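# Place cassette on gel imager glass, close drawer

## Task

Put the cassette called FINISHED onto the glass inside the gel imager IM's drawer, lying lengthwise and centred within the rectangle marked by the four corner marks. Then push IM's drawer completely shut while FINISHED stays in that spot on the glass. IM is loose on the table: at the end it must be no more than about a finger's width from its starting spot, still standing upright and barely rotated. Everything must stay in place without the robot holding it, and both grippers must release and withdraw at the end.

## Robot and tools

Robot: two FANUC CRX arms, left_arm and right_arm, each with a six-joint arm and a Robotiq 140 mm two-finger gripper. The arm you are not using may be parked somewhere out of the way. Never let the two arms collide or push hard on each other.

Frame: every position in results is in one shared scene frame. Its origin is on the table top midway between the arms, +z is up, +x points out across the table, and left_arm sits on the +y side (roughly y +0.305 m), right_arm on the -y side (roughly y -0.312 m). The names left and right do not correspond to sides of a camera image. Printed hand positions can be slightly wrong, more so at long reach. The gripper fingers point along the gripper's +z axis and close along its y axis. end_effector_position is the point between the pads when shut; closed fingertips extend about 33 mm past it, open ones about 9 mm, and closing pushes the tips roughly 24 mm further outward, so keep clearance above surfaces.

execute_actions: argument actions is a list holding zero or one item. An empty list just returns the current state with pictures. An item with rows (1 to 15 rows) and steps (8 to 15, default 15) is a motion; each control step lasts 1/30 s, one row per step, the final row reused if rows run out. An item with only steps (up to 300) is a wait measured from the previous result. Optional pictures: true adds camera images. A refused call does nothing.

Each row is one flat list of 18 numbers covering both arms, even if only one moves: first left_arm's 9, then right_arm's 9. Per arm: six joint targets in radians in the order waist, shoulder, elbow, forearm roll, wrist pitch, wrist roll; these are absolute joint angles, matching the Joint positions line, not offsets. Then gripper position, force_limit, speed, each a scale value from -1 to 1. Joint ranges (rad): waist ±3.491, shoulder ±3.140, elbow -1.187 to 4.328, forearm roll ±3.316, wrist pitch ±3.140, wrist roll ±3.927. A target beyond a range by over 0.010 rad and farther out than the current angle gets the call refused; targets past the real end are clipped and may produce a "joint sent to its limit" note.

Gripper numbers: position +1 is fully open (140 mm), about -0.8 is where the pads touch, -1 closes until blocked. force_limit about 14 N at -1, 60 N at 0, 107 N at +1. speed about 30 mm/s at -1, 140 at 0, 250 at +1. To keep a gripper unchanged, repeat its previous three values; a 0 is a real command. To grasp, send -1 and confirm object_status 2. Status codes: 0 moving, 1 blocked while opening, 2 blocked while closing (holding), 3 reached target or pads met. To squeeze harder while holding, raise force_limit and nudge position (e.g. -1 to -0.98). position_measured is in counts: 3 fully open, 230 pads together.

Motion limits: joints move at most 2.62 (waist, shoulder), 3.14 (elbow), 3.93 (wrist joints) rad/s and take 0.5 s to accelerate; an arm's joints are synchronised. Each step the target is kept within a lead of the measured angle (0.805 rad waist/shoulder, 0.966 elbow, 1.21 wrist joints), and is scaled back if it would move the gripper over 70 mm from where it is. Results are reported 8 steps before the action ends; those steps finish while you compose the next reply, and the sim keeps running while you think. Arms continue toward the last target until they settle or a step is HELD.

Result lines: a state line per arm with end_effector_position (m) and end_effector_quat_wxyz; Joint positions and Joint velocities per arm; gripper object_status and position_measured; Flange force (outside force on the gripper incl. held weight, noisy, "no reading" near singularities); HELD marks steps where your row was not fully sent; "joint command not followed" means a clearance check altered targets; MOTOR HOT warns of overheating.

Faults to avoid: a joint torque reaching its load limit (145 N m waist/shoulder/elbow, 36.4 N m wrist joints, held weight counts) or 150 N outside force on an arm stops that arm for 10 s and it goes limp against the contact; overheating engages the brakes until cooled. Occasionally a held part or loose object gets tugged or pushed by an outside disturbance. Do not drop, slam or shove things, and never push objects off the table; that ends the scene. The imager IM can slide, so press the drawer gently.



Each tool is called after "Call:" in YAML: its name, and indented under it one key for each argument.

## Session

Call:
execute_actions:
  actions: []

Scene clock: 0.00 s of 7600.00 s.
left_arm: end_effector_position=(+0.3805, -0.2105, +0.3580) position_measured=3 object_status=3 end_effector_quat_wxyz=(-0.052, +0.980, +0.089, +0.169) | right_arm: end_effector_position=(+0.8403, -0.6557, +0.2963) position_measured=3 object_status=3 end_effector_quat_wxyz=(+0.011, +0.789, -0.126, +0.602)
Joint positions: left_arm=[-0.983  0.547  1.027 -0.366 -1.931  2.517] | right_arm=[-0.481  0.324  0.171 -1.082 -0.284  2.569]
Joint velocities: left_arm=[ 0.    -0.     0.001  0.     0.     0.   ] | right_arm=[ 0.     0.002 -0.     0.     0.     0.   ]
Flange force (N, the push that the arm receives, along the gripper's own x y z axes): no reading

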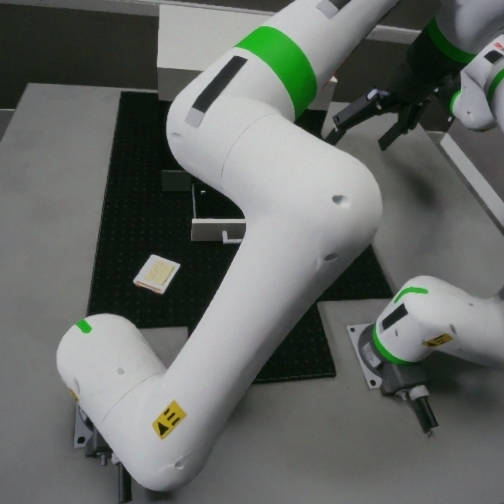

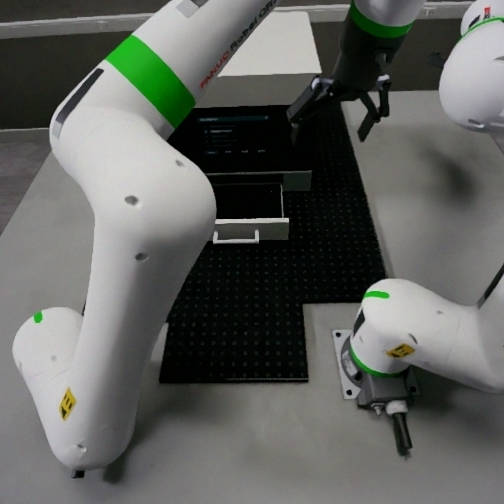

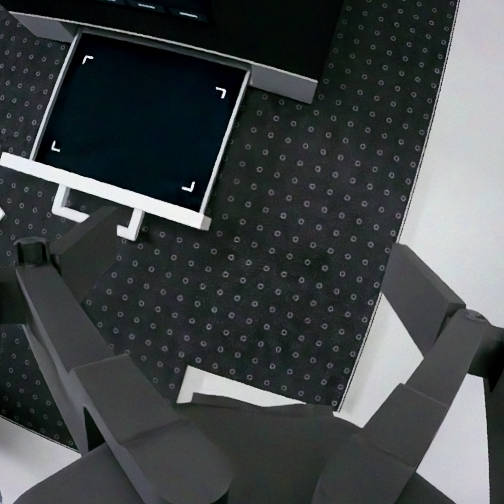

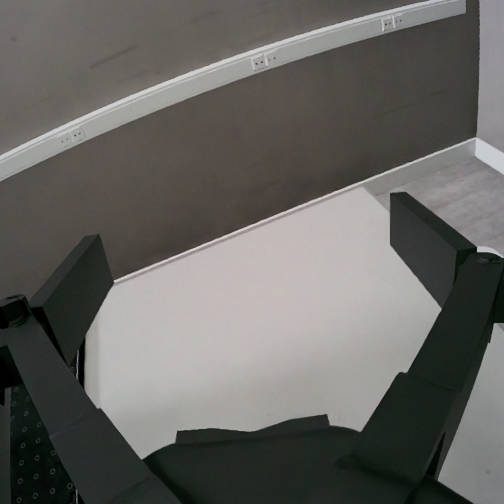

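Call:
zoom_image:
  camera: "cam_head_left"
  region: [80, 150, 280, 330]

Call:
zoom_image:
  camera: "cam_left_wrist"
  region: [0, 0, 340, 260]

Call:
zoom_image:
  camera: "cam_head_right"
  region: [190, 140, 400, 320]

Region (80, 150, 280, 330) of cam_head_left's 504x504 image, scaled by 2.520, with more detail than that image has; it fills the top 454 rows of this view, and the rest is white.

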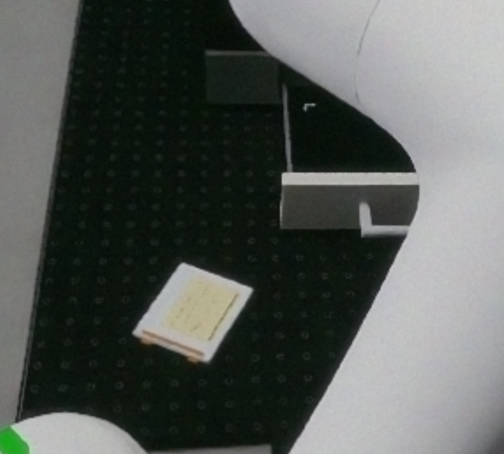

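Region (0, 0, 340, 260) of cam_left_wrist's 504x504 image, scaled by 1.482, with more detail than that image has; it fills the top 385 rows of this view, and the rest is white.

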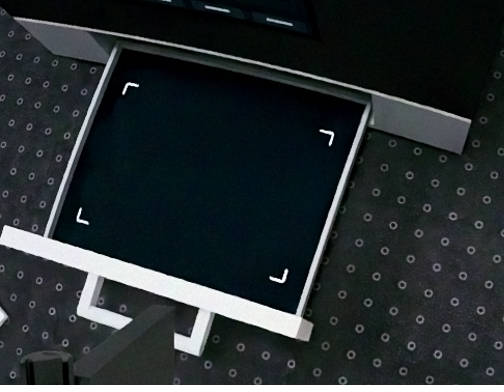

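Region (190, 140, 400, 320) of cam_head_right's 504x504 image, scaled by 2.400, with more detail than that image has; it fills the top 432 rows of this view, and the rest is white.

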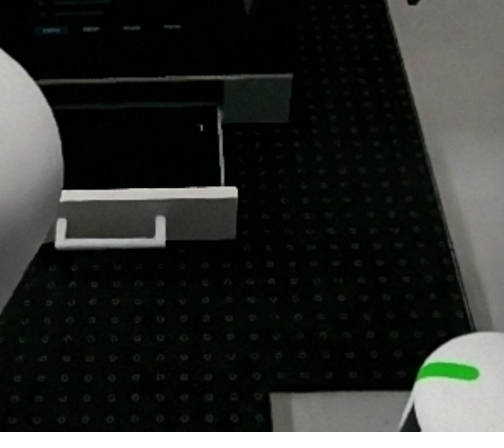

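Call:
zoom_image:
  camera: "cam_head_left"
  region: [84, 230, 204, 335]

Region (84, 230, 204, 335) of cam_head_left's 504x504 image, scaled by 4.200, with more detail than that image has; it fills the top 441 rows of this view, and the rest is white.

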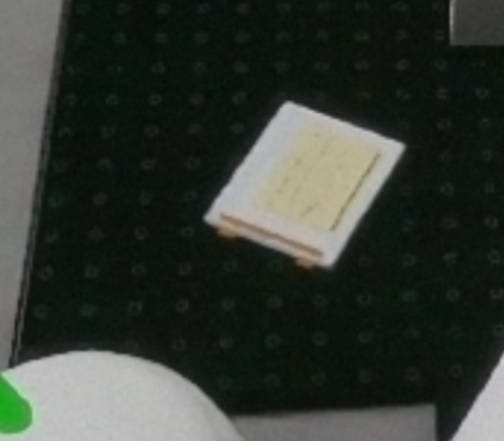

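Call:
execute_actions:
  actions:
    - {"rows":[[-0.95,-0.36,-0.3,-0.8,-0.3,2.8,1,0,0,-0.6,-0.1,0.05,0,-1.72,2.569,1,0,0]],"steps":15}

Call:
execute_actions:
  actions:
    - {"rows":[[-0.95,-0.36,-0.3,-0.8,-0.3,2.8,1,0,0,-0.6,-0.1,0.05,0,-1.72,2.569,1,0,0]],"steps":15}

Scene clock: 7.10 s of 7600.00 s.
left_arm: end_effector_position=(+0.4093, -0.2033, +0.3790) position_measured=3 object_status=3 end_effector_quat_wxyz=(-0.017, +0.968, +0.101, +0.229) | right_arm: end_effector_position=(+0.8144, -0.6365, +0.3015) position_measured=3 object_status=3 end_effector_quat_wxyz=(+0.011, +0.819, -0.050, +0.572)
Joint positions: left_arm=[-0.979  0.449  0.909 -0.419 -1.784  2.551] | right_arm=[-0.496  0.273  0.156 -0.951 -0.431  2.569]
Joint velocities: left_arm=[ 0.04  -0.994 -1.188 -0.523  1.479  0.343] | right_arm=[-0.144 -0.512 -0.146  1.301 -1.477 -0.   ]
Flange force (N, the push that the arm receives, along the gripper's own x y z axes): left_arm=[16.1 35.6 -0.2] | right_arm=[1.4 0.4 23.4]
Steps of this call (steps 1 to 90: nothing new was sent; then 3.87 s passed at rest; steps 91 to 97: the first 7 steps of this action). Readings (joint positions | what the end effector reports):
91: left_arm=[-0.983 0.547 1.027 -0.366 -1.931 2.517] | right_arm=[-0.481 0.324 0.171 -1.082 -0.284 2.569] | left_arm position_measured=3 object_status=3 | right_arm position_measured=3 object_status=3
92: left_arm=[-0.983 0.545 1.024 -0.367 -1.928 2.517] | right_arm=[-0.481 0.323 0.171 -1.079 -0.287 2.569] | left_arm position_measured=3 object_status=3 | right_arm position_measured=3 object_status=3
94: left_arm=[-0.982 0.524 0.999 -0.378 -1.896 2.525] | right_arm=[-0.484 0.312 0.168 -1.051 -0.318 2.569] | left_arm position_measured=3 object_status=3 | right_arm position_measured=3 object_status=3
97: the state above

Scene clock: 7.60 s of 7600.00 s.
left_arm: end_effector_position=(+0.4329, -0.1885, +0.4670) position_measured=3 object_status=3 end_effector_quat_wxyz=(+0.269, +0.797, -0.028, +0.540) | right_arm: end_effector_position=(+0.6033, -0.5994, +0.2651) position_measured=3 object_status=3 end_effector_quat_wxyz=(+0.003, +0.929, +0.182, +0.323)
Joint positions: left_arm=[-0.955 -0.224 -0.07  -0.736 -0.579  2.758] | right_arm=[-0.55   0.077  0.1   -0.451 -1.102  2.569]
Joint velocities: left_arm=[ 0.033 -0.923 -1.555 -0.429  1.886  0.281] | right_arm=[-0.089 -0.317 -0.09   0.805 -1.104 -0.001]
Flange force (N, the push that the arm receives, along the gripper's own x y z axes): left_arm=[1.0 3.4 -0.2] | right_arm=[6.7 -2.2 -1.2]
Steps of this call (steps 1 to 8: the last 8 steps of your previous action; steps 9 to 15: the first 7 steps of this action). Readings (joint positions | what the end effector reports):
9: left_arm=[-0.964 0.027 0.347 -0.618 -1.082 2.682] | right_arm=[-0.531 0.145 0.120 -0.625 -0.863 2.569] | left_arm position_measured=3 object_status=3 | right_arm position_measured=3 object_status=3
10: left_arm=[-0.962 -0.026 0.261 -0.643 -0.978 2.698] | right_arm=[-0.535 0.133 0.117 -0.595 -0.905 2.569] | left_arm position_measured=3 object_status=3 | right_arm position_measured=3 object_status=3
12: left_arm=[-0.959 -0.118 0.109 -0.686 -0.795 2.726] | right_arm=[-0.541 0.110 0.110 -0.535 -0.986 2.569] | left_arm position_measured=3 object_status=3 | right_arm position_measured=3 object_status=3
15: the state above

Call:
execute_actions:
  actions:
    - {"rows":[[-0.697,-0.3723,-0.4197,-3.1416,1.5234,3.3,1,0,0,-0.6,-0.1,0.05,0,-1.72,2.569,1,0,0]],"steps":15}

Call:
execute_actions:
  actions:
    - {"rows":[[-0.697,-0.3723,-0.4197,-3.1416,1.5234,3.3,1,0,0,-0.6,-0.1,0.05,0,-1.72,2.569,1,0,0]],"steps":15}

Call:
execute_actions:
  actions:
    - {"rows":[[-0.697,-0.3723,-0.4197,-3.1416,1.5234,3.3,1,0,0,-0.6,-0.1,0.05,0,-1.72,2.569,1,0,0]],"steps":15}

Call:
execute_actions:
  actions:
    - {"rows":[[-0.697,-0.3723,-0.4197,-3.1416,1.5234,3.3,1,0,0,-0.6,-0.1,0.05,0,-1.72,2.569,1,0,0]],"steps":15}

Scene clock: 8.20 s of 7600.00 s.
left_arm: end_effector_position=(+0.3860, -0.1999, +0.4681) position_measured=3 object_status=3 end_effector_quat_wxyz=(+0.353, +0.709, -0.138, +0.595) | right_arm: end_effector_position=(+0.3091, -0.6255, +0.2977) position_measured=3 object_status=3 end_effector_quat_wxyz=(+0.001, +0.975, +0.221, +0.010)
Joint positions: left_arm=[-0.919 -0.361 -0.314 -0.947 -0.153  2.861] | right_arm=[-0.599 -0.095  0.052 -0.014 -1.701  2.569]
Joint velocities: left_arm=[ 0.307 -0.016 -0.146 -1.474  1.479  0.605] | right_arm=[-0.041 -0.147 -0.043  0.373 -0.514  0.001]
Flange force (N, the push that the arm receives, along the gripper's own x y z axes): left_arm=no reading | right_arm=[-4.5 -17.0 -12.9]
Steps of this call (steps 1 to 8: the last 8 steps of your previous action; steps 9 to 11: the robot went on to your last target; steps 12 to 18: the first 7 steps of this action). Readings (joint positions | what the end effector reports):
12: left_arm=[-0.950 -0.360 -0.300 -0.800 -0.300 2.800] | right_arm=[-0.584 -0.043 0.066 -0.145 -1.521 2.569] | left_arm position_measured=3 object_status=3 | right_arm position_measured=3 object_status=3
13: left_arm=[-0.949 -0.360 -0.300 -0.803 -0.297 2.801] | right_arm=[-0.587 -0.052 0.064 -0.121 -1.553 2.569] | left_arm position_measured=3 object_status=3 | right_arm position_measured=3 object_status=3
15: left_arm=[-0.943 -0.360 -0.303 -0.835 -0.265 2.814] | right_arm=[-0.592 -0.071 0.058 -0.074 -1.618 2.569] | left_arm position_measured=3 object_status=3 | right_arm position_measured=3 object_status=3
18: the state above

Scene clock: 8.70 s of 7600.00 s.
left_arm: end_effector_position=(+0.2812, -0.2029, +0.3793) position_measured=3 object_status=3 end_effector_quat_wxyz=(-0.357, -0.527, +0.553, -0.538) | right_arm: end_effector_position=(+0.2994, -0.6257, +0.3007) position_measured=3 object_status=3 end_effector_quat_wxyz=(+0.000, +0.976, +0.219, +0.000)
Joint positions: left_arm=[-0.791 -0.368 -0.375 -1.827  0.686  3.114] | right_arm=[-0.6   -0.1    0.05  -0.    -1.72   2.569]
Joint velocities: left_arm=[ 0.116 -0.005 -0.054 -1.378  1.033  0.229] | right_arm=[ 0.     0.    -0.     0.    -0.    -0.001]
Flange force (N, the push that the arm receives, along the gripper's own x y z axes): left_arm=[-8.8 -17.6 3.7] | right_arm=[3.1 0.2 -4.6]
Steps of this call (steps 1 to 8: the last 8 steps of your previous action; steps 9 to 15: the first 7 steps of this action). Readings (joint positions | what the end effector reports):
9: left_arm=[-0.820 -0.366 -0.362 -1.530 0.430 3.058] | right_arm=[-0.600 -0.100 0.050 -0.000 -1.720 2.569] | left_arm position_measured=3 object_status=3 | right_arm position_measured=3 object_status=3
10: left_arm=[-0.814 -0.367 -0.364 -1.582 0.480 3.069] | right_arm=[-0.600 -0.100 0.050 -0.000 -1.720 2.569] | left_arm position_measured=3 object_status=3 | right_arm position_measured=3 object_status=3
12: left_arm=[-0.804 -0.367 -0.369 -1.683 0.571 3.089] | right_arm=[-0.600 -0.100 0.050 -0.000 -1.720 2.569] | left_arm position_measured=3 object_status=3 | right_arm position_measured=3 object_status=3
15: the state above

Scene clock: 9.20 s of 7600.00 s.
left_arm: end_effector_position=(+0.2648, -0.0414, +0.2213) position_measured=3 object_status=3 end_effector_quat_wxyz=(-0.209, -0.496, +0.780, -0.318) | right_arm: end_effector_position=(+0.2994, -0.6257, +0.3007) position_measured=3 object_status=3 end_effector_quat_wxyz=(+0.000, +0.976, +0.219, +0.000)
Joint positions: left_arm=[-0.744 -0.37  -0.397 -2.471  1.101  3.206] | right_arm=[-0.6   -0.1    0.05   0.    -1.72   2.569]
Joint velocities: left_arm=[ 0.083 -0.006 -0.038 -1.156  0.73   0.162] | right_arm=[ 0.     0.001  0.     0.    -0.     0.   ]
Flange force (N, the push that the arm receives, along the gripper's own x y z axes): left_arm=[-8.6 -10.3 -1.8] | right_arm=[3.4 -0.1 -4.4]
Steps of this call (steps 1 to 8: the last 8 steps of your previous action; steps 9 to 15: the first 7 steps of this action). Readings (joint positions | what the end effector reports):
9: left_arm=[-0.762 -0.369 -0.389 -2.227 0.948 3.172] | right_arm=[-0.600 -0.100 0.050 0.000 -1.720 2.569] | left_arm position_measured=3 object_status=3 | right_arm position_measured=3 object_status=3
10: left_arm=[-0.759 -0.369 -0.391 -2.269 0.974 3.178] | right_arm=[-0.600 -0.100 0.050 0.000 -1.720 2.569] | left_arm position_measured=3 object_status=3 | right_arm position_measured=3 object_status=3
12: left_arm=[-0.753 -0.370 -0.393 -2.351 1.026 3.190] | right_arm=[-0.600 -0.100 0.050 0.000 -1.720 2.569] | left_arm position_measured=3 object_status=3 | right_arm position_measured=3 object_status=3
15: the state above

Scene clock: 9.70 s of 7600.00 s.
left_arm: end_effector_position=(+0.2868, +0.1978, +0.1806) position_measured=3 object_status=3 end_effector_quat_wxyz=(-0.035, -0.515, +0.855, -0.052) | right_arm: end_effector_position=(+0.2994, -0.6258, +0.3007) position_measured=3 object_status=3 end_effector_quat_wxyz=(+0.000, +0.976, +0.219, +0.000)
Joint positions: left_arm=[-0.704 -0.372 -0.416 -3.037  1.457  3.285] | right_arm=[-0.6   -0.1    0.05   0.    -1.72   2.569]
Joint velocities: left_arm=[ 0.077 -0.005 -0.036 -1.068  0.675  0.15 ] | right_arm=[ 0.     0.003 -0.     0.     0.    -0.001]
Flange force (N, the push that the arm receives, along the gripper's own x y z axes): left_arm=[-6.5 -4.6 -1.9] | right_arm=[2.8 -1.3 -4.5]
Steps of this call (steps 1 to 8: the last 8 steps of your previous action; steps 9 to 15: the first 7 steps of this action). Readings (joint positions | what the end effector reports):
9: left_arm=[-0.720 -0.371 -0.409 -2.815 1.318 3.254] | right_arm=[-0.600 -0.100 0.050 -0.000 -1.720 2.569] | left_arm position_measured=3 object_status=3 | right_arm position_measured=3 object_status=3
10: left_arm=[-0.717 -0.371 -0.410 -2.852 1.341 3.260] | right_arm=[-0.600 -0.100 0.050 0.000 -1.720 2.569] | left_arm position_measured=3 object_status=3 | right_arm position_measured=3 object_status=3
12: left_arm=[-0.712 -0.372 -0.413 -2.926 1.388 3.270] | right_arm=[-0.600 -0.100 0.050 0.000 -1.720 2.569] | left_arm position_measured=3 object_status=3 | right_arm position_measured=3 object_status=3
15: the state above

Call:
execute_actions:
  actions:
    - {"rows":[[-0.697,-0.3323,-0.6055,-3.1416,1.2976,3.3,1,0,0,-0.6,-0.1,0.05,0,-1.72,2.569,1,0,0]],"steps":15}

Call:
execute_actions:
  actions:
    - {"steps":9}
  pictures: true

Scene clock: 10.20 s of 7600.00 s.
left_arm: end_effector_position=(+0.2921, +0.2436, +0.1351) position_measured=3 object_status=3 end_effector_quat_wxyz=(-0.000, -0.522, +0.853, +0.000) | right_arm: end_effector_position=(+0.2994, -0.6258, +0.3007) position_measured=3 object_status=3 end_effector_quat_wxyz=(+0.000, +0.976, +0.219, +0.000)
Joint positions: left_arm=[-0.697 -0.348 -0.532 -3.142  1.387  3.3  ] | right_arm=[-0.6   -0.1    0.05   0.    -1.72   2.569]
Joint velocities: left_arm=[-0.     0.203 -0.911  0.    -1.093  0.   ] | right_arm=[ 0.    -0.001  0.     0.     0.    -0.   ]
Flange force (N, the push that the arm receives, along the gripper's own x y z axes): left_arm=[-6.0 -14.0 3.6] | right_arm=[3.7 -0.6 -5.5]
Steps of this call (steps 1 to 8: the last 8 steps of your previous action; steps 9 to 15: the first 7 steps of this action). Readings (joint positions | what the end effector reports):
9: left_arm=[-0.697 -0.372 -0.420 -3.142 1.523 3.300] | right_arm=[-0.600 -0.100 0.050 0.000 -1.720 2.569] | left_arm position_measured=3 object_status=3 | right_arm position_measured=3 object_status=3
10: left_arm=[-0.697 -0.372 -0.422 -3.142 1.522 3.300] | right_arm=[-0.600 -0.100 0.050 0.000 -1.720 2.569] | left_arm position_measured=3 object_status=3 | right_arm position_measured=3 object_status=3
12: left_arm=[-0.697 -0.367 -0.447 -3.142 1.490 3.300] | right_arm=[-0.600 -0.100 0.050 0.000 -1.720 2.569] | left_arm position_measured=3 object_status=3 | right_arm position_measured=3 object_status=3
15: the state above

Scene clock: 10.50 s of 7600.00 s.
left_arm: end_effector_position=(+0.2902, +0.2450, +0.1001) position_measured=3 object_status=3 end_effector_quat_wxyz=(+0.000, -0.522, +0.853, -0.000) | right_arm: end_effector_position=(+0.2994, -0.6258, +0.3007) position_measured=3 object_status=3 end_effector_quat_wxyz=(+0.000, +0.976, +0.219, +0.000)
Joint positions: left_arm=[-0.697 -0.332 -0.605 -3.142  1.298  3.3  ] | right_arm=[-0.6   -0.1    0.05   0.    -1.72   2.569]
Joint velocities: left_arm=[ 0.001  0.    -0.001  0.    -0.     0.001] | right_arm=[ 0.  0. -0. -0.  0.  0.]
Flange force (N, the push that the arm receives, along the gripper's own x y z axes): left_arm=[-6.3 -9.9 -1.0] | right_arm=[3.5 0.5 -5.7]
Kept back: nothing.
Steps of this call (steps 1 to 8: the last 8 steps of your previous action; step 9: the robot went on to your last target). Readings (joint positions | what the end effector reports):
1: left_arm=[-0.697 -0.342 -0.560 -3.142 1.353 3.300] | right_arm=[-0.600 -0.100 0.050 0.000 -1.720 2.569] | left_arm position_measured=3 object_status=3 | right_arm position_measured=3 object_status=3
2: left_arm=[-0.697 -0.337 -0.582 -3.142 1.327 3.300] | right_arm=[-0.600 -0.100 0.050 0.000 -1.720 2.569] | left_arm position_measured=3 object_status=3 | right_arm position_measured=3 object_status=3
4: left_arm=[-0.697 -0.333 -0.603 -3.142 1.300 3.300] | right_arm=[-0.600 -0.100 0.050 0.000 -1.720 2.569] | left_arm position_measured=3 object_status=3 | right_arm position_measured=3 object_status=3
8: left_arm=[-0.697 -0.332 -0.605 -3.142 1.298 3.300] | right_arm=[-0.600 -0.100 0.050 0.000 -1.720 2.569] | left_arm position_measured=3 object_status=3 | right_arm position_measured=3 object_status=3
9: the state above

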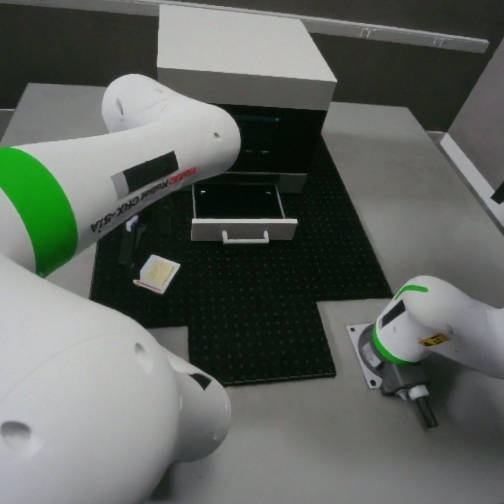

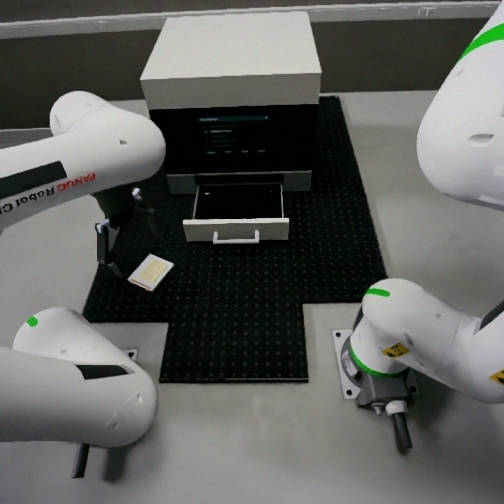

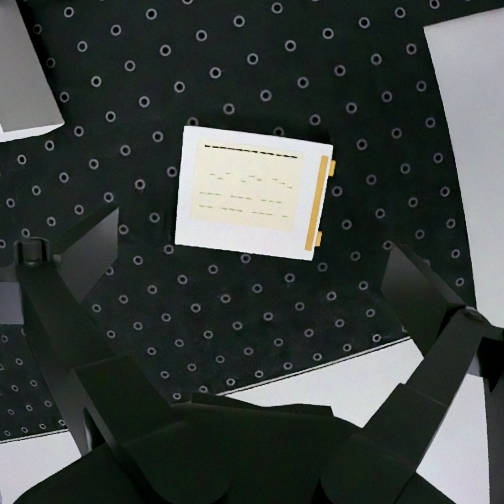

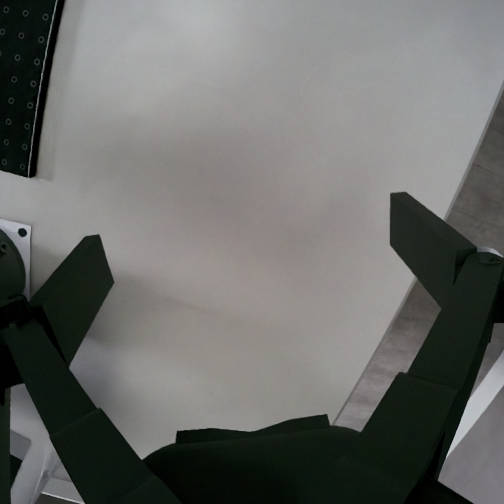

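Call:
execute_actions:
  actions:
    - {"rows":[[-0.743,-0.2852,-0.6966,-3.1416,1.1595,3.358,0.68,0.3,0,-0.6,-0.1,0.05,0,-1.72,2.569,1,0,0]],"steps":12}

Call:
execute_actions:
  actions:
    - {"steps":10}
  pictures: true

Scene clock: 12.40 s of 7600.00 s.
left_arm: end_effector_position=(+0.2898, +0.2413, +0.0874) position_measured=20 object_status=0 end_effector_quat_wxyz=(+0.000, -0.523, +0.852, -0.000) | right_arm: end_effector_position=(+0.2994, -0.6258, +0.3007) position_measured=3 object_status=3 end_effector_quat_wxyz=(+0.000, +0.976, +0.219, +0.000)
Joint positions: left_arm=[-0.708 -0.321 -0.628 -3.142  1.263  3.315] | right_arm=[-0.6   -0.1    0.05   0.    -1.72   2.569]
Joint velocities: left_arm=[-0.24   0.246 -0.473 -0.    -0.711  0.298] | right_arm=[ 0.    -0.001  0.    -0.    -0.    -0.   ]
Flange force (N, the push that the arm receives, along the gripper's own x y z axes): left_arm=[-11.7 -10.1 -23.8] | right_arm=[3.5 1.8 -6.5]
Steps of this call (steps 1 to 30: the robot went on to your last target; steps 31 to 53: nothing new was sent; steps 54 to 57: the first 4 steps of this action). Readings (joint positions | what the end effector reports):
54: left_arm=[-0.697 -0.332 -0.606 -3.142 1.298 3.300] | right_arm=[-0.600 -0.100 0.050 0.000 -1.720 2.569] | left_arm position_measured=3 object_status=0 | right_arm position_measured=3 object_status=3
55: left_arm=[-0.698 -0.331 -0.608 -3.142 1.294 3.301] | right_arm=[-0.600 -0.100 0.050 0.000 -1.720 2.569] | left_arm position_measured=5 object_status=0 | right_arm position_measured=3 object_status=3
57: the state above

Scene clock: 12.73 s of 7600.00 s.
left_arm: end_effector_position=(+0.2858, +0.2320, +0.0500) position_measured=44 object_status=3 end_effector_quat_wxyz=(-0.000, -0.527, +0.850, -0.000) | right_arm: end_effector_position=(+0.2994, -0.6258, +0.3007) position_measured=3 object_status=3 end_effector_quat_wxyz=(+0.000, +0.976, +0.219, +0.000)
Joint positions: left_arm=[-0.743 -0.285 -0.697 -3.141  1.16   3.358] | right_arm=[-0.6   -0.1    0.05   0.    -1.72   2.569]
Joint velocities: left_arm=[-0.002 -0.001 -0.    -0.    -0.     0.   ] | right_arm=[ 0.    -0.001 -0.     0.    -0.     0.001]
Flange force (N, the push that the arm receives, along the gripper's own x y z axes): left_arm=[-7.2 -11.2 -0.4] | right_arm=[3.8 0.2 -5.8]
Kept back: nothing.
Steps of this call (steps 1 to 8: the last 8 steps of your previous action; steps 9 to 10: the robot went on to your last target). Readings (joint positions | what the end effector reports):
1: left_arm=[-0.718 -0.311 -0.647 -3.142 1.234 3.327] | right_arm=[-0.600 -0.100 0.050 0.000 -1.720 2.569] | left_arm position_measured=28 object_status=0 | right_arm position_measured=3 object_status=3
2: left_arm=[-0.728 -0.300 -0.667 -3.141 1.204 3.339] | right_arm=[-0.600 -0.100 0.050 0.000 -1.720 2.569] | left_arm position_measured=36 object_status=0 | right_arm position_measured=3 object_status=3
4: left_arm=[-0.741 -0.287 -0.692 -3.141 1.167 3.355] | right_arm=[-0.600 -0.100 0.050 0.000 -1.720 2.569] | left_arm position_measured=44 object_status=0 | right_arm position_measured=3 object_status=3
8: left_arm=[-0.743 -0.285 -0.696 -3.141 1.160 3.358] | right_arm=[-0.600 -0.100 0.050 0.000 -1.720 2.569] | left_arm position_measured=44 object_status=0 | right_arm position_measured=3 object_status=3
10: the state above

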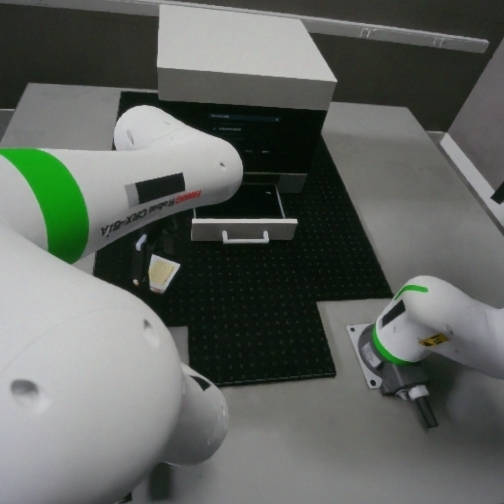

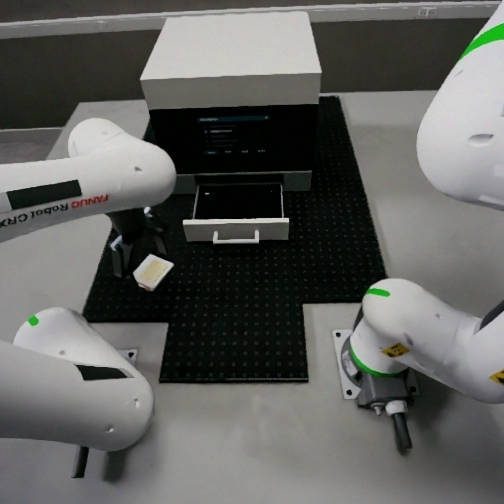

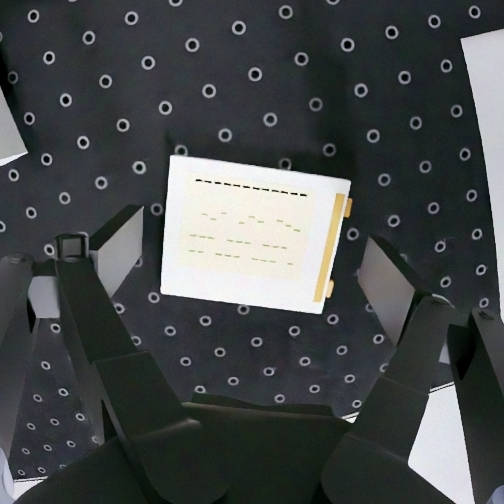

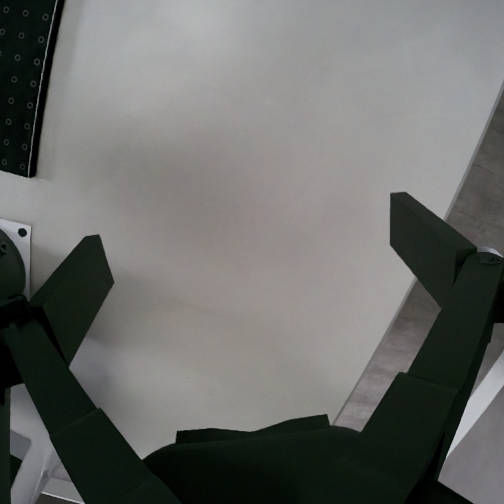

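Call:
execute_actions:
  actions:
    - {"rows":[[-0.743,-0.279,-0.7043,-3.1416,1.1455,3.358,0.6,0.3,-0.5,-0.6,-0.1,0.05,0,-1.72,2.569,1,0,0],[-0.743,-0.2727,-0.7119,-3.1416,1.1316,3.358,0.6,0.3,-0.5,-0.6,-0.1,0.05,0,-1.72,2.569,1,0,0],[-0.743,-0.2727,-0.7119,-3.1416,1.1316,3.358,0.6,0.3,-0.5,-0.6,-0.1,0.05,0,-1.72,2.569,1,0,0],[-0.743,-0.2727,-0.7119,-3.1416,1.1316,3.358,0.6,0.3,-0.5,-0.6,-0.1,0.05,0,-1.72,2.569,1,0,0],[-0.743,-0.2727,-0.7119,-3.1416,1.1316,3.358,0.6,0.3,-0.5,-0.6,-0.1,0.05,0,-1.72,2.569,1,0,0],[-0.743,-0.2727,-0.7119,-3.1416,1.1316,3.358,0.6,0.3,-0.5,-0.6,-0.1,0.05,0,-1.72,2.569,1,0,0],[-0.743,-0.2727,-0.7119,-3.1416,1.1316,3.358,0.2,0.3,-0.9,-0.6,-0.1,0.05,0,-1.72,2.569,1,0,0]],"steps":15}

Call:
execute_actions:
  actions:
    - {"steps":20}
  pictures: true

Scene clock: 14.00 s of 7600.00 s.
left_arm: end_effector_position=(+0.2859, +0.2321, +0.0405) position_measured=53 object_status=0 end_effector_quat_wxyz=(+0.000, -0.527, +0.850, +0.000) | right_arm: end_effector_position=(+0.2994, -0.6258, +0.3007) position_measured=3 object_status=3 end_effector_quat_wxyz=(+0.000, +0.976, +0.219, +0.000)
Joint positions: left_arm=[-0.743 -0.273 -0.712 -3.142  1.132  3.358] | right_arm=[-0.6   -0.1    0.05   0.    -1.72   2.569]
Joint velocities: left_arm=[-0.001 -0.001  0.    -0.    -0.001 -0.001] | right_arm=[ 0.    -0.001 -0.001 -0.    -0.     0.001]
Flange force (N, the push that the arm receives, along the gripper's own x y z axes): left_arm=[-10.3 -13.7 0.1] | right_arm=[3.2 -1.6 -4.7]
Steps of this call (steps 1 to 30: the robot went on to your last target; step 31: nothing new was sent; steps 32 to 38: the first 7 steps of this action). Readings (joint positions | what the end effector reports):
32: left_arm=[-0.743 -0.285 -0.697 -3.142 1.159 3.358] | right_arm=[-0.600 -0.100 0.050 0.000 -1.720 2.569] | left_arm position_measured=44 object_status=0 | right_arm position_measured=3 object_status=3
33: left_arm=[-0.743 -0.284 -0.698 -3.142 1.156 3.358] | right_arm=[-0.600 -0.100 0.050 0.000 -1.720 2.569] | left_arm position_measured=45 object_status=0 | right_arm position_measured=3 object_status=3
35: left_arm=[-0.743 -0.275 -0.710 -3.142 1.136 3.358] | right_arm=[-0.600 -0.100 0.050 -0.000 -1.720 2.569] | left_arm position_measured=53 object_status=0 | right_arm position_measured=3 object_status=3
38: the state above

Scene clock: 14.67 s of 7600.00 s.
left_arm: end_effector_position=(+0.2860, +0.2320, +0.0406) position_measured=89 object_status=0 end_effector_quat_wxyz=(+0.000, -0.527, +0.850, -0.000) | right_arm: end_effector_position=(+0.2994, -0.6258, +0.3007) position_measured=3 object_status=3 end_effector_quat_wxyz=(+0.000, +0.976, +0.219, +0.000)
Joint positions: left_arm=[-0.743 -0.273 -0.712 -3.142  1.132  3.358] | right_arm=[-0.6   -0.1    0.05  -0.    -1.72   2.569]
Joint velocities: left_arm=[-0.     0.001  0.001 -0.    -0.     0.   ] | right_arm=[ 0.     0.001  0.    -0.     0.     0.   ]
Flange force (N, the push that the arm receives, along the gripper's own x y z axes): left_arm=[-4.9 0.7 -50.5] | right_arm=[2.8 0.6 -6.1]
Kept back: nothing.
Steps of this call (steps 1 to 8: the last 8 steps of your previous action; steps 9 to 15: the robot went on to your last target; steps 16 to 20: nothing new was sent). Readings (joint positions | what the end effector reports):
1: left_arm=[-0.743 -0.273 -0.712 -3.142 1.132 3.358] | right_arm=[-0.600 -0.100 0.050 0.000 -1.720 2.569] | left_arm position_measured=54 object_status=0 | right_arm position_measured=3 object_status=3
2: left_arm=[-0.743 -0.273 -0.712 -3.142 1.132 3.358] | right_arm=[-0.600 -0.100 0.050 0.000 -1.720 2.569] | left_arm position_measured=56 object_status=0 | right_arm position_measured=3 object_status=3
4: left_arm=[-0.743 -0.273 -0.712 -3.142 1.132 3.358] | right_arm=[-0.600 -0.100 0.050 -0.000 -1.720 2.569] | left_arm position_measured=61 object_status=0 | right_arm position_measured=3 object_status=3
8: left_arm=[-0.743 -0.273 -0.712 -3.142 1.132 3.358] | right_arm=[-0.600 -0.100 0.050 -0.000 -1.720 2.569] | left_arm position_measured=70 object_status=0 | right_arm position_measured=3 object_status=3
20: the state above
All arms were judged still, so your last target was given up. Only a new action makes them travel on or press farther. Fingers that are still opening or closing keep moving.

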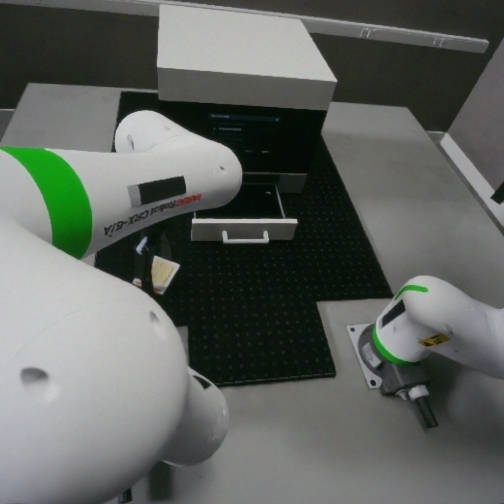

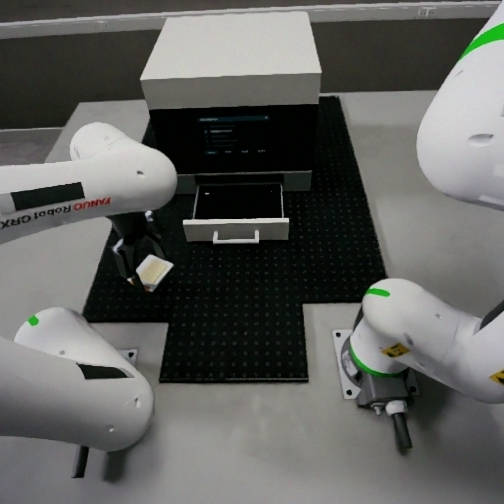

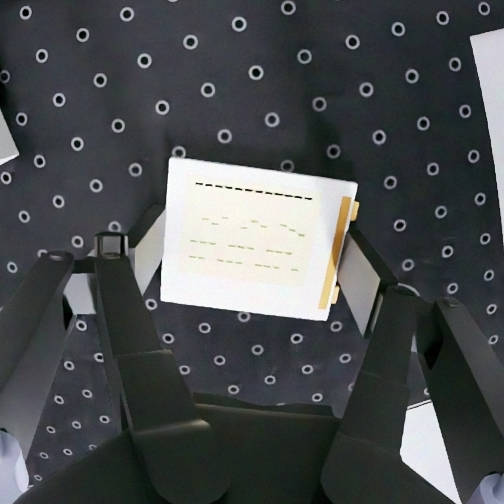

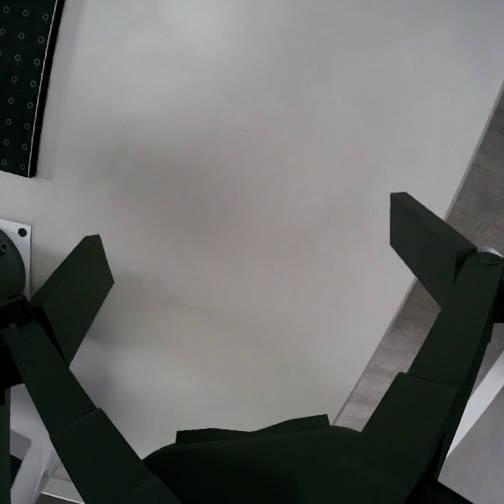

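Call:
execute_actions:
  actions:
    - {"rows":[[-0.743,-0.274,-0.7103,-3.1416,1.1345,3.358,0.2,0.3,-0.9,-0.6,-0.1,0.05,0,-1.72,2.569,1,0,0],[-0.743,-0.2753,-0.7087,-3.1416,1.1374,3.358,0.2,0.3,-0.9,-0.6,-0.1,0.05,0,-1.72,2.569,1,0,0],[-0.743,-0.279,-0.7043,-3.1416,1.1455,3.358,0.2,0.3,-0.9,-0.6,-0.1,0.05,0,-1.72,2.569,1,0,0],[-0.743,-0.2852,-0.6966,-3.1416,1.1595,3.358,0.2,0.3,-0.9,-0.6,-0.1,0.05,0,-1.72,2.569,1,0,0],[-0.743,-0.2929,-0.6777,-3.1416,1.186,3.34,0.2,0.3,-0.9,-0.6,-0.1,0.05,0,-1.72,2.569,1,0,0],[-0.743,-0.3006,-0.6587,-3.1416,1.2127,3.31,0.2,0.3,-0.9,-0.6,-0.1,0.05,0,-1.72,2.569,1,0,0],[-0.743,-0.3083,-0.6398,-3.1416,1.2393,3.28,0.2,0.3,-0.9,-0.6,-0.1,0.05,0,-1.72,2.569,1,0,0],[-0.743,-0.316,-0.6209,-3.1416,1.2659,3.25,0.2,0.3,-0.9,-0.6,-0.1,0.05,0,-1.72,2.569,1,0,0],[-0.743,-0.3237,-0.6019,-3.1416,1.2926,3.22,0.2,0.3,-0.9,-0.6,-0.1,0.05,0,-1.72,2.569,1,0,0],[-0.743,-0.3314,-0.583,-3.1416,1.3192,3.19,0.2,0.3,-0.9,-0.6,-0.1,0.05,0,-1.72,2.569,1,0,0],[-0.743,-0.3391,-0.5641,-3.1416,1.3458,3.16,0.2,0.3,-0.9,-0.6,-0.1,0.05,0,-1.72,2.569,1,0,0],[-0.743,-0.3468,-0.5451,-3.1416,1.3725,3.13,0.2,0.3,-0.9,-0.6,-0.1,0.05,0,-1.72,2.569,1,0,0],[-0.743,-0.3545,-0.5262,-3.1416,1.3991,3.1,0.2,0.3,-0.9,-0.6,-0.1,0.05,0,-1.72,2.569,1,0,0],[-0.743,-0.3622,-0.5072,-3.1416,1.4258,3.07,0.2,0.3,-0.9,-0.6,-0.1,0.05,0,-1.72,2.569,1,0,0],[-0.743,-0.3699,-0.4883,-3.1416,1.4524,3.04,0.2,0.3,-0.9,-0.6,-0.1,0.05,0,-1.72,2.569,1,0,0]],"steps":15}

Call:
zoom_image:
  camera: "cam_head_right"
  region: [150, 150, 330, 260]

Scene clock: 15.87 s of 7600.00 s.
left_arm: end_effector_position=(+0.2864, +0.2313, +0.0570) position_measured=90 object_status=2 end_effector_quat_wxyz=(-0.000, -0.524, +0.852, +0.000) | right_arm: end_effector_position=(+0.2994, -0.6258, +0.3007) position_measured=3 object_status=3 end_effector_quat_wxyz=(+0.000, +0.976, +0.219, +0.000)
Joint positions: left_arm=[-0.743 -0.291 -0.682 -3.141  1.18   3.35 ] | right_arm=[-0.6   -0.1    0.05  -0.    -1.72   2.569]
Joint velocities: left_arm=[ 0.    -0.17   0.398 -0.001  0.538 -0.328] | right_arm=[-0.     0.002 -0.     0.    -0.     0.   ]
Flange force (N, the push that the arm receives, along the gripper's own x y z axes): left_arm=[-8.9 -8.5 8.7] | right_arm=[3.1 0.0 -5.1]
Steps of this call (steps 1 to 29: nothing new was sent; steps 30 to 36: the first 7 steps of this action). Readings (joint positions | what the end effector reports):
30: left_arm=[-0.743 -0.273 -0.712 -3.142 1.132 3.358] | right_arm=[-0.600 -0.100 0.050 0.000 -1.720 2.569] | left_arm position_measured=89 object_status=2 | right_arm position_measured=3 object_status=3
31: left_arm=[-0.743 -0.273 -0.711 -3.142 1.132 3.358] | right_arm=[-0.600 -0.100 0.050 0.000 -1.720 2.569] | left_arm position_measured=89 object_status=2 | right_arm position_measured=3 object_status=3
33: left_arm=[-0.743 -0.276 -0.708 -3.141 1.140 3.358] | right_arm=[-0.600 -0.100 0.050 0.000 -1.720 2.569] | left_arm position_measured=90 object_status=2 | right_arm position_measured=3 object_status=3
36: the state above

Region (150, 150, 330, 260) of cam_head_right's 504x504 image, scaled by 2.800, with more detail than that image has.

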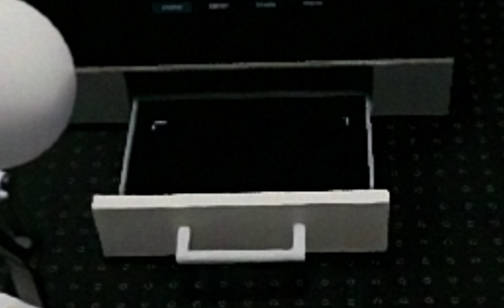

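Call:
execute_actions:
  actions:
    - {"rows":[[-0.8203,0.3785,0.2631,-3.1416,1.4555,2.3241,0.2,0.3,-0.9,-0.6,-0.1,0.05,0,-1.72,2.569,1,0,0]],"steps":15}

Call:
execute_actions:
  actions:
    - {"rows":[[-0.8203,0.3785,0.2631,-3.1416,1.4555,2.3241,0.2,0.3,-0.9,-0.6,-0.1,0.05,0,-1.72,2.569,1,0,0]],"steps":11}

Call:
execute_actions:
  actions:
    - {"rows":[[-0.8203,0.3944,0.1906,-3.1416,1.367,2.3241,0.2,0.3,-0.9,-0.6,-0.1,0.05,0,-1.72,2.569,1,0,0]],"steps":12}

Call:
execute_actions:
  actions:
    - {"steps":12}
  pictures: true

Scene clock: 18.00 s of 7600.00 s.
left_arm: end_effector_position=(+0.3145, +0.2050, +0.1729) position_measured=90 object_status=2 end_effector_quat_wxyz=(+0.000, -0.338, +0.941, -0.000) | right_arm: end_effector_position=(+0.2994, -0.6258, +0.3007) position_measured=3 object_status=3 end_effector_quat_wxyz=(+0.000, +0.976, +0.219, +0.000)
Joint positions: left_arm=[-0.753 -0.272 -0.39  -3.142  1.453  2.946] | right_arm=[-0.6   -0.1    0.05   0.    -1.72   2.569]
Joint velocities: left_arm=[-0.1    0.971  0.975  0.     0.002 -0.921] | right_arm=[ 0.    -0.002 -0.     0.     0.     0.   ]
Flange force (N, the push that the arm receives, along the gripper's own x y z axes): left_arm=[8.4 17.5 -1.8] | right_arm=[2.9 1.3 -6.7]
Steps of this call (steps 1 to 8: the last 8 steps of your previous action; steps 9 to 30: the robot went on to your last target; steps 31 to 57: nothing new was sent; steps 58 to 64: the first 7 steps of this action). Readings (joint positions | what the end effector reports):
58: left_arm=[-0.743 -0.370 -0.488 -3.142 1.452 3.040] | right_arm=[-0.600 -0.100 0.050 0.000 -1.720 2.569] | left_arm position_measured=90 object_status=2 | right_arm position_measured=3 object_status=3
59: left_arm=[-0.743 -0.368 -0.486 -3.142 1.453 3.038] | right_arm=[-0.600 -0.100 0.050 0.000 -1.720 2.569] | left_arm position_measured=90 object_status=2 | right_arm position_measured=3 object_status=3
61: left_arm=[-0.745 -0.347 -0.465 -3.142 1.453 3.018] | right_arm=[-0.600 -0.100 0.050 0.000 -1.720 2.569] | left_arm position_measured=90 object_status=2 | right_arm position_measured=3 object_status=3
64: the state above

Scene clock: 18.37 s of 7600.00 s.
left_arm: end_effector_position=(+0.4187, +0.0976, +0.1871) position_measured=90 object_status=2 end_effector_quat_wxyz=(-0.000, -0.156, +0.988, -0.000) | right_arm: end_effector_position=(+0.2994, -0.6258, +0.3007) position_measured=3 object_status=3 end_effector_quat_wxyz=(+0.000, +0.976, +0.219, +0.000)
Joint positions: left_arm=[-0.79   0.083 -0.034 -3.142  1.454  2.607] | right_arm=[-0.6   -0.1    0.05   0.    -1.72   2.569]
Joint velocities: left_arm=[-0.099  0.952  0.954  0.     0.004 -0.904] | right_arm=[-0.     0.001  0.    -0.    -0.    -0.   ]
Flange force (N, the push that the arm receives, along the gripper's own x y z axes): left_arm=[-14.8 -4.5 -6.2] | right_arm=[3.4 0.7 -5.8]
Steps of this call (steps 1 to 8: the last 8 steps of your previous action; steps 9 to 11: the first 3 steps of this action). Readings (joint positions | what the end effector reports):
9: left_arm=[-0.783 0.018 -0.098 -3.142 1.454 2.669] | right_arm=[-0.600 -0.100 0.050 0.000 -1.720 2.569] | left_arm position_measured=90 object_status=2 | right_arm position_measured=3 object_status=3
10: left_arm=[-0.786 0.051 -0.066 -3.142 1.454 2.638] | right_arm=[-0.600 -0.100 0.050 -0.000 -1.720 2.569] | left_arm position_measured=90 object_status=2 | right_arm position_measured=3 object_status=3
11: the state above

Scene clock: 18.77 s of 7600.00 s.
left_arm: end_effector_position=(+0.5040, -0.0018, +0.1523) position_measured=90 object_status=2 end_effector_quat_wxyz=(+0.006, -0.000, +1.000, -0.005) | right_arm: end_effector_position=(+0.2994, -0.6258, +0.3007) position_measured=3 object_status=3 end_effector_quat_wxyz=(+0.000, +0.976, +0.219, +0.000)
Joint positions: left_arm=[-0.82   0.388  0.258 -3.142  1.425  2.325] | right_arm=[-0.6   -0.1    0.05   0.    -1.72   2.569]
Joint velocities: left_arm=[-0.003  0.195 -0.086 -0.    -0.627 -0.034] | right_arm=[-0.    -0.001  0.    -0.    -0.    -0.   ]
Flange force (N, the push that the arm receives, along the gripper's own x y z axes): left_arm=[-26.2 -16.2 -3.7] | right_arm=[3.7 -0.5 -4.8]
Steps of this call (steps 1 to 8: the last 8 steps of your previous action; steps 9 to 12: the first 4 steps of this action). Readings (joint positions | what the end effector reports):
9: left_arm=[-0.818 0.352 0.237 -3.142 1.455 2.349] | right_arm=[-0.600 -0.100 0.050 -0.000 -1.720 2.569] | left_arm position_measured=90 object_status=2 | right_arm position_measured=3 object_status=3
10: left_arm=[-0.819 0.368 0.251 -3.142 1.454 2.336] | right_arm=[-0.600 -0.100 0.050 0.000 -1.720 2.569] | left_arm position_measured=90 object_status=2 | right_arm position_measured=3 object_status=3
12: the state above

Scene clock: 19.17 s of 7600.00 s.
left_arm: end_effector_position=(+0.4979, +0.0039, +0.1200) position_measured=90 object_status=2 end_effector_quat_wxyz=(-0.000, +0.000, +1.000, -0.000) | right_arm: end_effector_position=(+0.2994, -0.6258, +0.3007) position_measured=3 object_status=3 end_effector_quat_wxyz=(+0.000, +0.976, +0.219, +0.000)
Joint positions: left_arm=[-0.82   0.394  0.191 -3.142  1.367  2.324] | right_arm=[-0.6   -0.1    0.05  -0.    -1.72   2.569]
Joint velocities: left_arm=[ 0.001  0.    -0.002  0.    -0.     0.   ] | right_arm=[-0.    -0.001 -0.     0.    -0.     0.001]
Flange force (N, the push that the arm receives, along the gripper's own x y z axes): left_arm=[-8.8 -2.0 -0.9] | right_arm=[2.2 -0.6 -5.1]
Kept back: nothing.
Steps of this call (steps 1 to 8: the last 8 steps of your previous action; steps 9 to 12: the robot went on to your last target). Readings (joint positions | what the end effector reports):
1: left_arm=[-0.820 0.392 0.251 -3.142 1.404 2.324] | right_arm=[-0.600 -0.100 0.050 0.000 -1.720 2.569] | left_arm position_measured=90 object_status=2 | right_arm position_measured=3 object_status=3
2: left_arm=[-0.820 0.394 0.237 -3.142 1.387 2.324] | right_arm=[-0.600 -0.100 0.050 -0.000 -1.720 2.569] | left_arm position_measured=90 object_status=2 | right_arm position_measured=3 object_status=3
4: left_arm=[-0.820 0.394 0.202 -3.142 1.369 2.324] | right_arm=[-0.600 -0.100 0.050 0.000 -1.720 2.569] | left_arm position_measured=90 object_status=2 | right_arm position_measured=3 object_status=3
8: left_arm=[-0.820 0.394 0.191 -3.142 1.367 2.324] | right_arm=[-0.600 -0.100 0.050 -0.000 -1.720 2.569] | left_arm position_measured=90 object_status=2 | right_arm position_measured=3 object_status=3
12: the state above

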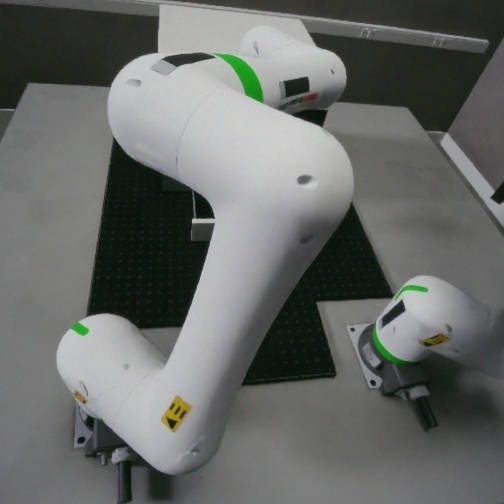

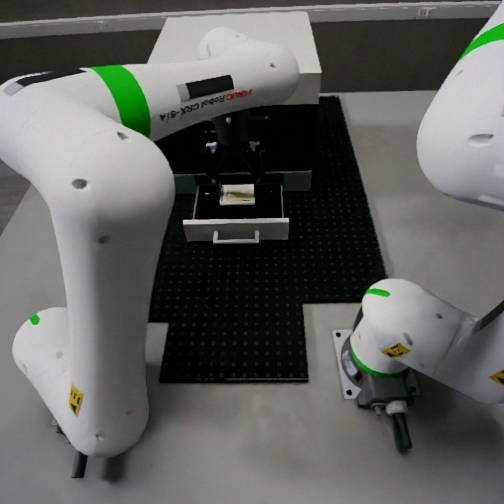

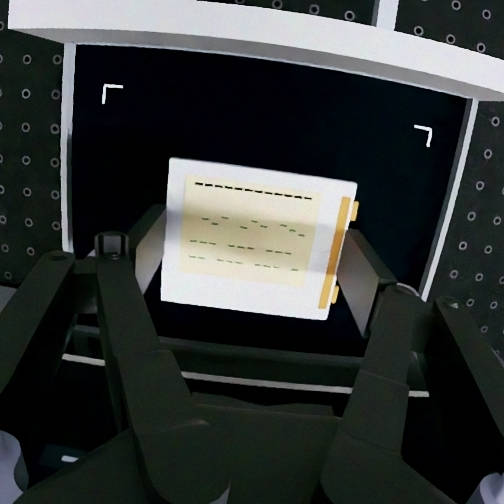

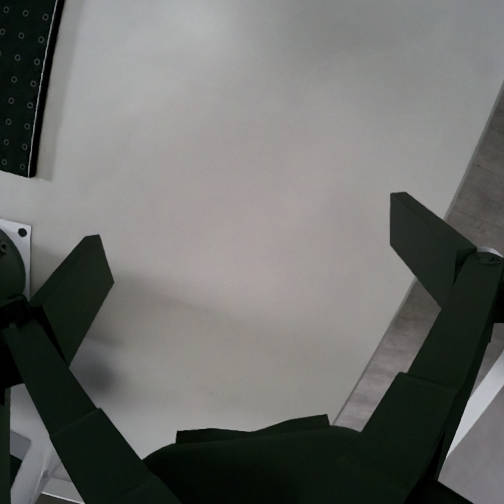

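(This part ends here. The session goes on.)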